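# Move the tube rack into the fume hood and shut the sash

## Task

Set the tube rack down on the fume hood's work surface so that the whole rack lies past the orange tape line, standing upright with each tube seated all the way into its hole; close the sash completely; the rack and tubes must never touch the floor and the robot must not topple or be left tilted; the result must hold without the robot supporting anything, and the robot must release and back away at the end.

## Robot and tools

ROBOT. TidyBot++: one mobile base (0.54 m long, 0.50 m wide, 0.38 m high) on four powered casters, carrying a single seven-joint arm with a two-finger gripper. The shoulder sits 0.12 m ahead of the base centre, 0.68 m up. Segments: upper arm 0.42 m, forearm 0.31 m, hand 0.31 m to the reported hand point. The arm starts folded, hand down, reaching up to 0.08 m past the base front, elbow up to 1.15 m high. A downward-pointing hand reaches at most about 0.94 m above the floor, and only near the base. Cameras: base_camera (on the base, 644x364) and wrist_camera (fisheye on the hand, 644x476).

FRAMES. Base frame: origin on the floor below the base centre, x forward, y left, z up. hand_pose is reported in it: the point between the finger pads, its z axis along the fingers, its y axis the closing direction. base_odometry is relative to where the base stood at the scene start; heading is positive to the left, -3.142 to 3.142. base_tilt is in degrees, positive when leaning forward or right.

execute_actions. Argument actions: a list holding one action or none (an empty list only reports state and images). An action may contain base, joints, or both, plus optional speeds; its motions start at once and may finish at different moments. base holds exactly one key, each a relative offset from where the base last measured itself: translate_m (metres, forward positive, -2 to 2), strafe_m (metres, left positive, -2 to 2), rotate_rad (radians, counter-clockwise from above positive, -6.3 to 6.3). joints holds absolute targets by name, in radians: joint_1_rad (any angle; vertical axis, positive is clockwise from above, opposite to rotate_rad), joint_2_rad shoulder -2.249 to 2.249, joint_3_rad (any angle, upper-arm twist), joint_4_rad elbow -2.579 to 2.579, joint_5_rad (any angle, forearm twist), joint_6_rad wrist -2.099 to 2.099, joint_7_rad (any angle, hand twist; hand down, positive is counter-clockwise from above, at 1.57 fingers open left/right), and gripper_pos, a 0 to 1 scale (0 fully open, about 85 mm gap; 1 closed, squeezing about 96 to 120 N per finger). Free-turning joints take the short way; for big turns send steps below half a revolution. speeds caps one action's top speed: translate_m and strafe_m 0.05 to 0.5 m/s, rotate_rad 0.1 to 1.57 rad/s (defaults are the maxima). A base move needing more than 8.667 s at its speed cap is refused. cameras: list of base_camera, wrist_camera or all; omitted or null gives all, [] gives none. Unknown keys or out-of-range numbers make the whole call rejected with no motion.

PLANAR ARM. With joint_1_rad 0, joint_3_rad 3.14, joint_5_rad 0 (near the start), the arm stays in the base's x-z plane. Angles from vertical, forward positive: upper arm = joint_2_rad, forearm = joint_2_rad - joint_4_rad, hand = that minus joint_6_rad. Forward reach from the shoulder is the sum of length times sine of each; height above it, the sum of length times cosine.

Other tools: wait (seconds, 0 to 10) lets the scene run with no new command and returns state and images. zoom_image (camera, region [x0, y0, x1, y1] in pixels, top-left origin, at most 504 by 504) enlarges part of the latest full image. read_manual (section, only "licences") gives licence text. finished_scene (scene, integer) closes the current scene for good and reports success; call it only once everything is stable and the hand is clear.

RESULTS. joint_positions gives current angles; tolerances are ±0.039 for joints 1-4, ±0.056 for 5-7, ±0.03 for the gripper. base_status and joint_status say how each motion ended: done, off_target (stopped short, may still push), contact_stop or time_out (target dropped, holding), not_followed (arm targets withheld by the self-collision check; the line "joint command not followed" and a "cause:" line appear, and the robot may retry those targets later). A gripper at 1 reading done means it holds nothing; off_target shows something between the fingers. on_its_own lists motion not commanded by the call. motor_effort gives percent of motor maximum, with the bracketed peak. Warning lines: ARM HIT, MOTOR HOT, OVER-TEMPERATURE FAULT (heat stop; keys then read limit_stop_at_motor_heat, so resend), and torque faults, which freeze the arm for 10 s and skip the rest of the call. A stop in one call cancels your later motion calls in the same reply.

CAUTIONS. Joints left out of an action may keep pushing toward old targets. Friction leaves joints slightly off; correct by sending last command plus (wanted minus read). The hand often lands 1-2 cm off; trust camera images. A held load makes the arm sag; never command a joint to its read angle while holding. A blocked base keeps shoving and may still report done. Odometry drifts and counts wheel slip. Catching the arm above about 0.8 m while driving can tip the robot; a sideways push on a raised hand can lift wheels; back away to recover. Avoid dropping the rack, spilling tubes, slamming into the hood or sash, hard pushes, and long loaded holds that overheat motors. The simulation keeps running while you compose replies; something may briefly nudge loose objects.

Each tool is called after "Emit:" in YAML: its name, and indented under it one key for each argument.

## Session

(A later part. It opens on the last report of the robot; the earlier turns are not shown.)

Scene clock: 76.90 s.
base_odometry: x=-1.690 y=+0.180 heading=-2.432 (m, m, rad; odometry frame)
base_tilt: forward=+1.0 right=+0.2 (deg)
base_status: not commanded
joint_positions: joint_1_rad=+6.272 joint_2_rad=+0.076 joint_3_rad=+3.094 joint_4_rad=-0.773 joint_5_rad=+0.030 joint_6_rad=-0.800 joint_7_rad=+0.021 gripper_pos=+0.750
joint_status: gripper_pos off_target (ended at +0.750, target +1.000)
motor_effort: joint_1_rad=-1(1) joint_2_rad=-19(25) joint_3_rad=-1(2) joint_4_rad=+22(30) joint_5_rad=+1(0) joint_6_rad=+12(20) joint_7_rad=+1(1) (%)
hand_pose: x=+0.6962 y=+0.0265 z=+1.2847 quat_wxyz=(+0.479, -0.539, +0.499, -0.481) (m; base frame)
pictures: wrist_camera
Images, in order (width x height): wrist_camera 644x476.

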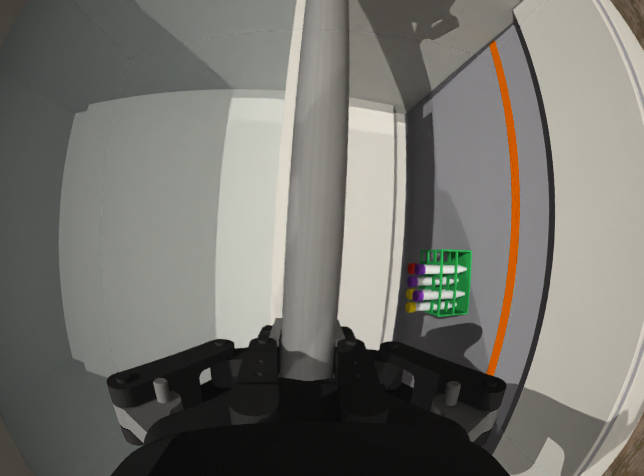

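Emit:
execute_actions:
  actions:
    - {"joints":{"joint_2_rad":-0.05,"joint_4_rad":-1.3,"joint_6_rad":-0.32}}
  cameras: []

Emit:
execute_actions:
  actions:
    - {"joints":{"joint_2_rad":-0.09,"joint_4_rad":-1.8,"joint_6_rad":0.14}}
  cameras: []

Emit:
execute_actions:
  actions:
    - {"joints":{"joint_4_rad":-1.7,"joint_6_rad":0.04,"gripper_pos":0.2}}
  cameras: []

Emit:
execute_actions:
  actions:
    - {"base":{"translate_m":-0.12},"speeds":{"translate_m":0.1}}
  cameras: []

Emit:
execute_actions:
  actions:
    - {"joints":{"joint_4_rad":-1.45,"joint_6_rad":-0.25,"gripper_pos":1.0}}
  cameras: []

Emit:
execute_actions:
  actions:
    - {"base":{"translate_m":0.13},"speeds":{"translate_m":0.05}}
  cameras: ["wrist_camera"]

Scene clock: 80.67 s.
base_odometry: x=-1.690 y=+0.180 heading=-2.432 (m, m, rad; odometry frame)
base_tilt: forward=+1.0 right=+0.3 (deg)
base_status: not commanded
joint_positions: joint_1_rad=+6.278 joint_2_rad=-0.049 joint_3_rad=+3.103 joint_4_rad=-1.213 joint_5_rad=+0.030 joint_6_rad=-0.282 joint_7_rad=+0.019 gripper_pos=+0.757
joint_status: joint_4_rad off_target (ended at -1.213, target -1.300); the others done
motor_effort: joint_1_rad=-3(4) joint_2_rad=-15(21) joint_3_rad=-5(5) joint_4_rad=+10(23) joint_5_rad=+1(1) joint_6_rad=-2(13) joint_7_rad=+2(2) (%)
hand_pose: x=+0.6954 y=+0.0250 z=+1.2647 quat_wxyz=(+0.526, -0.487, +0.448, -0.534) (m; base frame)
pictures: none
No camera images: the call's "cameras" was empty. Leave "cameras" out to get every camera's image.

Scene clock: 82.67 s.
base_odometry: x=-1.691 y=+0.179 heading=-2.432 (m, m, rad; odometry frame)
base_tilt: forward=+1.0 right=+0.2 (deg)
base_status: not commanded
joint_positions: joint_1_rad=+6.282 joint_2_rad=-0.107 joint_3_rad=+3.110 joint_4_rad=-1.742 joint_5_rad=+0.030 joint_6_rad=+0.180 joint_7_rad=+0.018 gripper_pos=+0.757
joint_status: joint_4_rad off_target (ended at -1.742, target -1.800); the others done
motor_effort: joint_1_rad=-4(4) joint_2_rad=-11(15) joint_3_rad=-5(6) joint_4_rad=+16(16) joint_5_rad=+3(3) joint_6_rad=+3(8) joint_7_rad=+2(2) (%)
hand_pose: x=+0.6961 y=+0.0235 z=+1.1156 quat_wxyz=(+0.525, -0.491, +0.449, -0.531) (m; base frame)
pictures: none
No camera images: the call's "cameras" was empty. Leave "cameras" out to get every camera's image.

Scene clock: 83.67 s.
base_odometry: x=-1.690 y=+0.179 heading=-2.432 (m, m, rad; odometry frame)
base_tilt: forward=+1.0 right=+0.2 (deg)
base_status: not commanded
joint_positions: joint_1_rad=+6.282 joint_2_rad=-0.098 joint_3_rad=+3.102 joint_4_rad=-1.717 joint_5_rad=+0.030 joint_6_rad=+0.077 joint_7_rad=+0.018 gripper_pos=+0.200
joint_status: all done
motor_effort: joint_1_rad=+0(4) joint_2_rad=-18(20) joint_3_rad=+0(5) joint_4_rad=+25(26) joint_5_rad=+0(3) joint_6_rad=+9(9) joint_7_rad=+0(2) (%)
hand_pose: x=+0.7018 y=+0.0271 z=+1.0945 quat_wxyz=(+0.505, -0.515, +0.469, -0.510) (m; base frame)
pictures: none
No camera images: the call's "cameras" was empty. Leave "cameras" out to get every camera's image.

Scene clock: 85.33 s.
base_odometry: x=-1.600 y=+0.258 heading=-2.432 (m, m, rad; odometry frame)
base_tilt: forward=+1.0 right=+0.2 (deg)
base_status: done
joint_positions: joint_1_rad=+6.282 joint_2_rad=-0.095 joint_3_rad=+3.102 joint_4_rad=-1.716 joint_5_rad=+0.030 joint_6_rad=+0.077 joint_7_rad=+0.018 gripper_pos=+0.200
joint_status: not commanded
motor_effort: joint_1_rad=+0(1) joint_2_rad=-19(22) joint_3_rad=-1(2) joint_4_rad=+25(26) joint_5_rad=+0(0) joint_6_rad=+10(10) joint_7_rad=-1(1) (%)
hand_pose: x=+0.7031 y=+0.0271 z=+1.0932 quat_wxyz=(+0.504, -0.516, +0.470, -0.509) (m; base frame)
pictures: none
No camera images: the call's "cameras" was empty. Leave "cameras" out to get every camera's image.

Scene clock: 86.63 s.
base_odometry: x=-1.600 y=+0.258 heading=-2.432 (m, m, rad; odometry frame)
base_tilt: forward=+1.0 right=+0.2 (deg)
base_status: not commanded
joint_positions: joint_1_rad=+6.282 joint_2_rad=-0.095 joint_3_rad=+3.102 joint_4_rad=-1.463 joint_5_rad=+0.030 joint_6_rad=-0.211 joint_7_rad=+0.018 gripper_pos=+0.999
joint_status: all done
motor_effort: joint_1_rad=+0(0) joint_2_rad=-19(20) joint_3_rad=+0(1) joint_4_rad=+25(25) joint_5_rad=+0(0) joint_6_rad=+10(10) joint_7_rad=-1(0) (%)
hand_pose: x=+0.6972 y=+0.0244 z=+1.1617 quat_wxyz=(+0.494, -0.523, +0.480, -0.502) (m; base frame)
pictures: none
No camera images: the call's "cameras" was empty. Leave "cameras" out to get every camera's image.

Scene clock: 89.67 s.
base_odometry: x=-1.699 y=+0.173 heading=-2.432 (m, m, rad; odometry frame)
base_tilt: forward=+1.0 right=+0.2 (deg)
base_status: done
joint_positions: joint_1_rad=+6.282 joint_2_rad=-0.096 joint_3_rad=+3.102 joint_4_rad=-1.462 joint_5_rad=+0.030 joint_6_rad=-0.213 joint_7_rad=+0.018 gripper_pos=+0.999
joint_status: not commanded
motor_effort: joint_1_rad=+0(2) joint_2_rad=-18(19) joint_3_rad=+0(3) joint_4_rad=+24(26) joint_5_rad=+0(0) joint_6_rad=+9(10) joint_7_rad=+0(0) (%)
hand_pose: x=+0.6969 y=+0.0243 z=+1.1619 quat_wxyz=(+0.494, -0.523, +0.480, -0.502) (m; base frame)
pictures: wrist_camera
Images, in order (width x height): wrist_camera 644x476.

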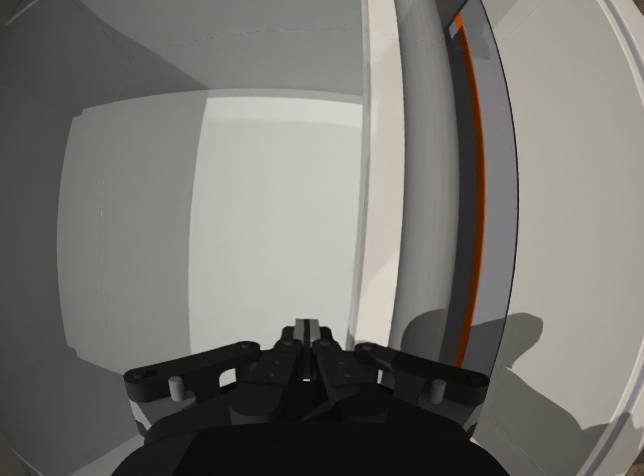

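Emit:
execute_actions:
  actions:
    - {"base":{"translate_m":0.03},"speeds":{"translate_m":0.05},"joints":{"joint_6_rad":-0.7}}
  cameras: ["wrist_camera"]

Emit:
execute_actions:
  actions:
    - {"joints":{"joint_2_rad":-0.05,"joint_4_rad":-1.8,"joint_6_rad":-0.7}}
  cameras: ["wrist_camera"]

Scene clock: 96.20 s.
base_odometry: x=-1.722 y=+0.154 heading=-2.433 (m, m, rad; odometry frame)
base_tilt: forward=+1.0 right=+0.2 (deg)
base_status: done
joint_positions: joint_1_rad=+6.282 joint_2_rad=-0.147 joint_3_rad=+3.102 joint_4_rad=-1.364 joint_5_rad=+0.030 joint_6_rad=-0.586 joint_7_rad=+0.018 gripper_pos=+0.999
joint_status: joint_6_rad off_target (ended at -0.586, target -0.700)
motor_effort: joint_1_rad=+0(2) joint_2_rad=-5(18) joint_3_rad=-1(2) joint_4_rad=+7(24) joint_5_rad=+0(1) joint_6_rad=-4(11) joint_7_rad=+0(0) (%)
hand_pose: x=+0.6545 y=+0.0202 z=+1.1353 quat_wxyz=(+0.432, -0.575, +0.534, -0.446) (m; base frame)
pictures: wrist_camera
Images, in order (width x height): wrist_camera 644x476.

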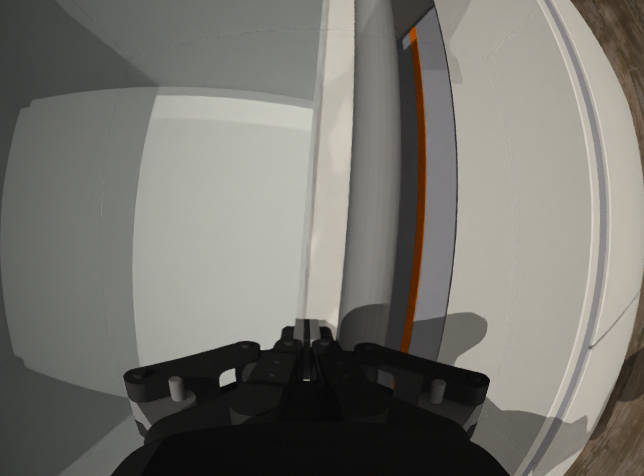

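Scene clock: 97.77 s.
base_odometry: x=-1.722 y=+0.154 heading=-2.433 (m, m, rad; odometry frame)
base_tilt: forward=+1.0 right=+0.2 (deg)
base_status: not commanded
joint_positions: joint_1_rad=+6.282 joint_2_rad=-0.143 joint_3_rad=+3.103 joint_4_rad=-1.626 joint_5_rad=+0.030 joint_6_rad=-0.516 joint_7_rad=+0.018 gripper_pos=+0.999
joint_status: joint_2_rad off_target (ended at -0.143, target -0.050); joint_4_rad off_target (ended at -1.626, target -1.800); joint_6_rad off_target (ended at -0.516, target -0.700)
motor_effort: joint_1_rad=-1(3) joint_2_rad=+1(10) joint_3_rad=-1(4) joint_4_rad=-6(27) joint_5_rad=-1(1) joint_6_rad=-14(29) joint_7_rad=+0(0) (%)
hand_pose: x=+0.6545 y=+0.0197 z=+0.9968 quat_wxyz=(+0.376, -0.617, +0.571, -0.390) (m; base frame)
pictures: wrist_camera
Images, in order (width x height): wrist_camera 644x476.

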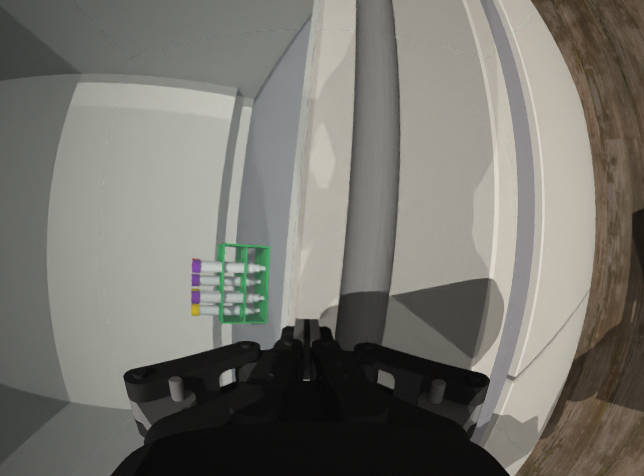

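Seems down; one more press, then check.

Emit:
execute_actions:
  actions:
    - {"joints":{"joint_4_rad":-1.9}}
  cameras: []

Emit:
execute_actions:
  actions:
    - {"joints":{"joint_2_rad":-0.14,"joint_4_rad":-1.45,"joint_6_rad":-0.45}}
  cameras: []

Emit:
execute_actions:
  actions:
    - {"base":{"translate_m":-0.4},"joints":{"joint_7_rad":1.57}}
  cameras: ["wrist_camera"]

Scene clock: 99.53 s.
base_odometry: x=-1.722 y=+0.154 heading=-2.433 (m, m, rad; odometry frame)
base_tilt: forward=+1.0 right=+0.2 (deg)
base_status: not commanded
joint_positions: joint_1_rad=+6.282 joint_2_rad=-0.147 joint_3_rad=+3.103 joint_4_rad=-1.638 joint_5_rad=+0.030 joint_6_rad=-0.499 joint_7_rad=+0.018 gripper_pos=+0.999
joint_status: joint_4_rad off_target (ended at -1.638, target -1.900)
motor_effort: joint_1_rad=-2(1) joint_2_rad=+7(6) joint_3_rad=-3(3) joint_4_rad=-23(23) joint_5_rad=-1(1) joint_6_rad=-27(27) joint_7_rad=+0(0) (%)
hand_pose: x=+0.6541 y=+0.0198 z=+0.9962 quat_wxyz=(+0.378, -0.616, +0.570, -0.392) (m; base frame)
pictures: none
No camera images: the call's "cameras" was empty. Leave "cameras" out to get every camera's image.

Scene clock: 101.17 s.
base_odometry: x=-1.721 y=+0.154 heading=-2.433 (m, m, rad; odometry frame)
base_tilt: forward=+1.0 right=+0.2 (deg)
base_status: not commanded
joint_positions: joint_1_rad=+6.282 joint_2_rad=-0.138 joint_3_rad=+3.103 joint_4_rad=-1.483 joint_5_rad=+0.030 joint_6_rad=-0.496 joint_7_rad=+0.018 gripper_pos=+0.999
joint_status: all done
motor_effort: joint_1_rad=+1(2) joint_2_rad=-15(19) joint_3_rad=+0(3) joint_4_rad=+28(32) joint_5_rad=+0(1) joint_6_rad=+13(28) joint_7_rad=-1(0) (%)
hand_pose: x=+0.6668 y=+0.0208 z=+1.0853 quat_wxyz=(+0.421, -0.584, +0.541, -0.434) (m; base frame)
pictures: none
No camera images: the call's "cameras" was empty. Leave "cameras" out to get every camera's image.

Scene clock: 103.40 s.
base_odometry: x=-1.418 y=+0.415 heading=-2.432 (m, m, rad; odometry frame)
base_tilt: forward=+1.0 right=+0.3 (deg)
base_status: done
joint_positions: joint_1_rad=+6.282 joint_2_rad=-0.141 joint_3_rad=+3.102 joint_4_rad=-1.463 joint_5_rad=+0.030 joint_6_rad=-0.486 joint_7_rad=+1.557 gripper_pos=+0.999
joint_status: all done
motor_effort: joint_1_rad=+1(1) joint_2_rad=-15(21) joint_3_rad=+0(2) joint_4_rad=+24(28) joint_5_rad=-1(1) joint_6_rad=+9(13) joint_7_rad=-1(1) (%)
hand_pose: x=+0.6663 y=+0.0214 z=+1.1025 quat_wxyz=(+0.001, -0.786, -0.018, -0.619) (m; base frame)
pictures: wrist_camera
Images, in order (width x height): wrist_camera 644x476.

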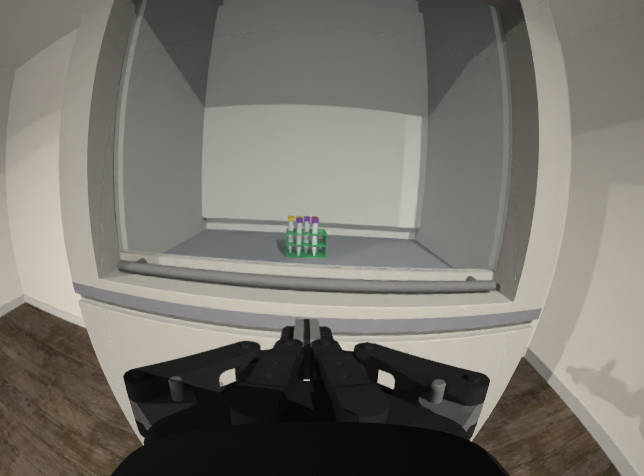

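Emit:
finished_scene:
  scene: 2

The scene is finished: the task was done.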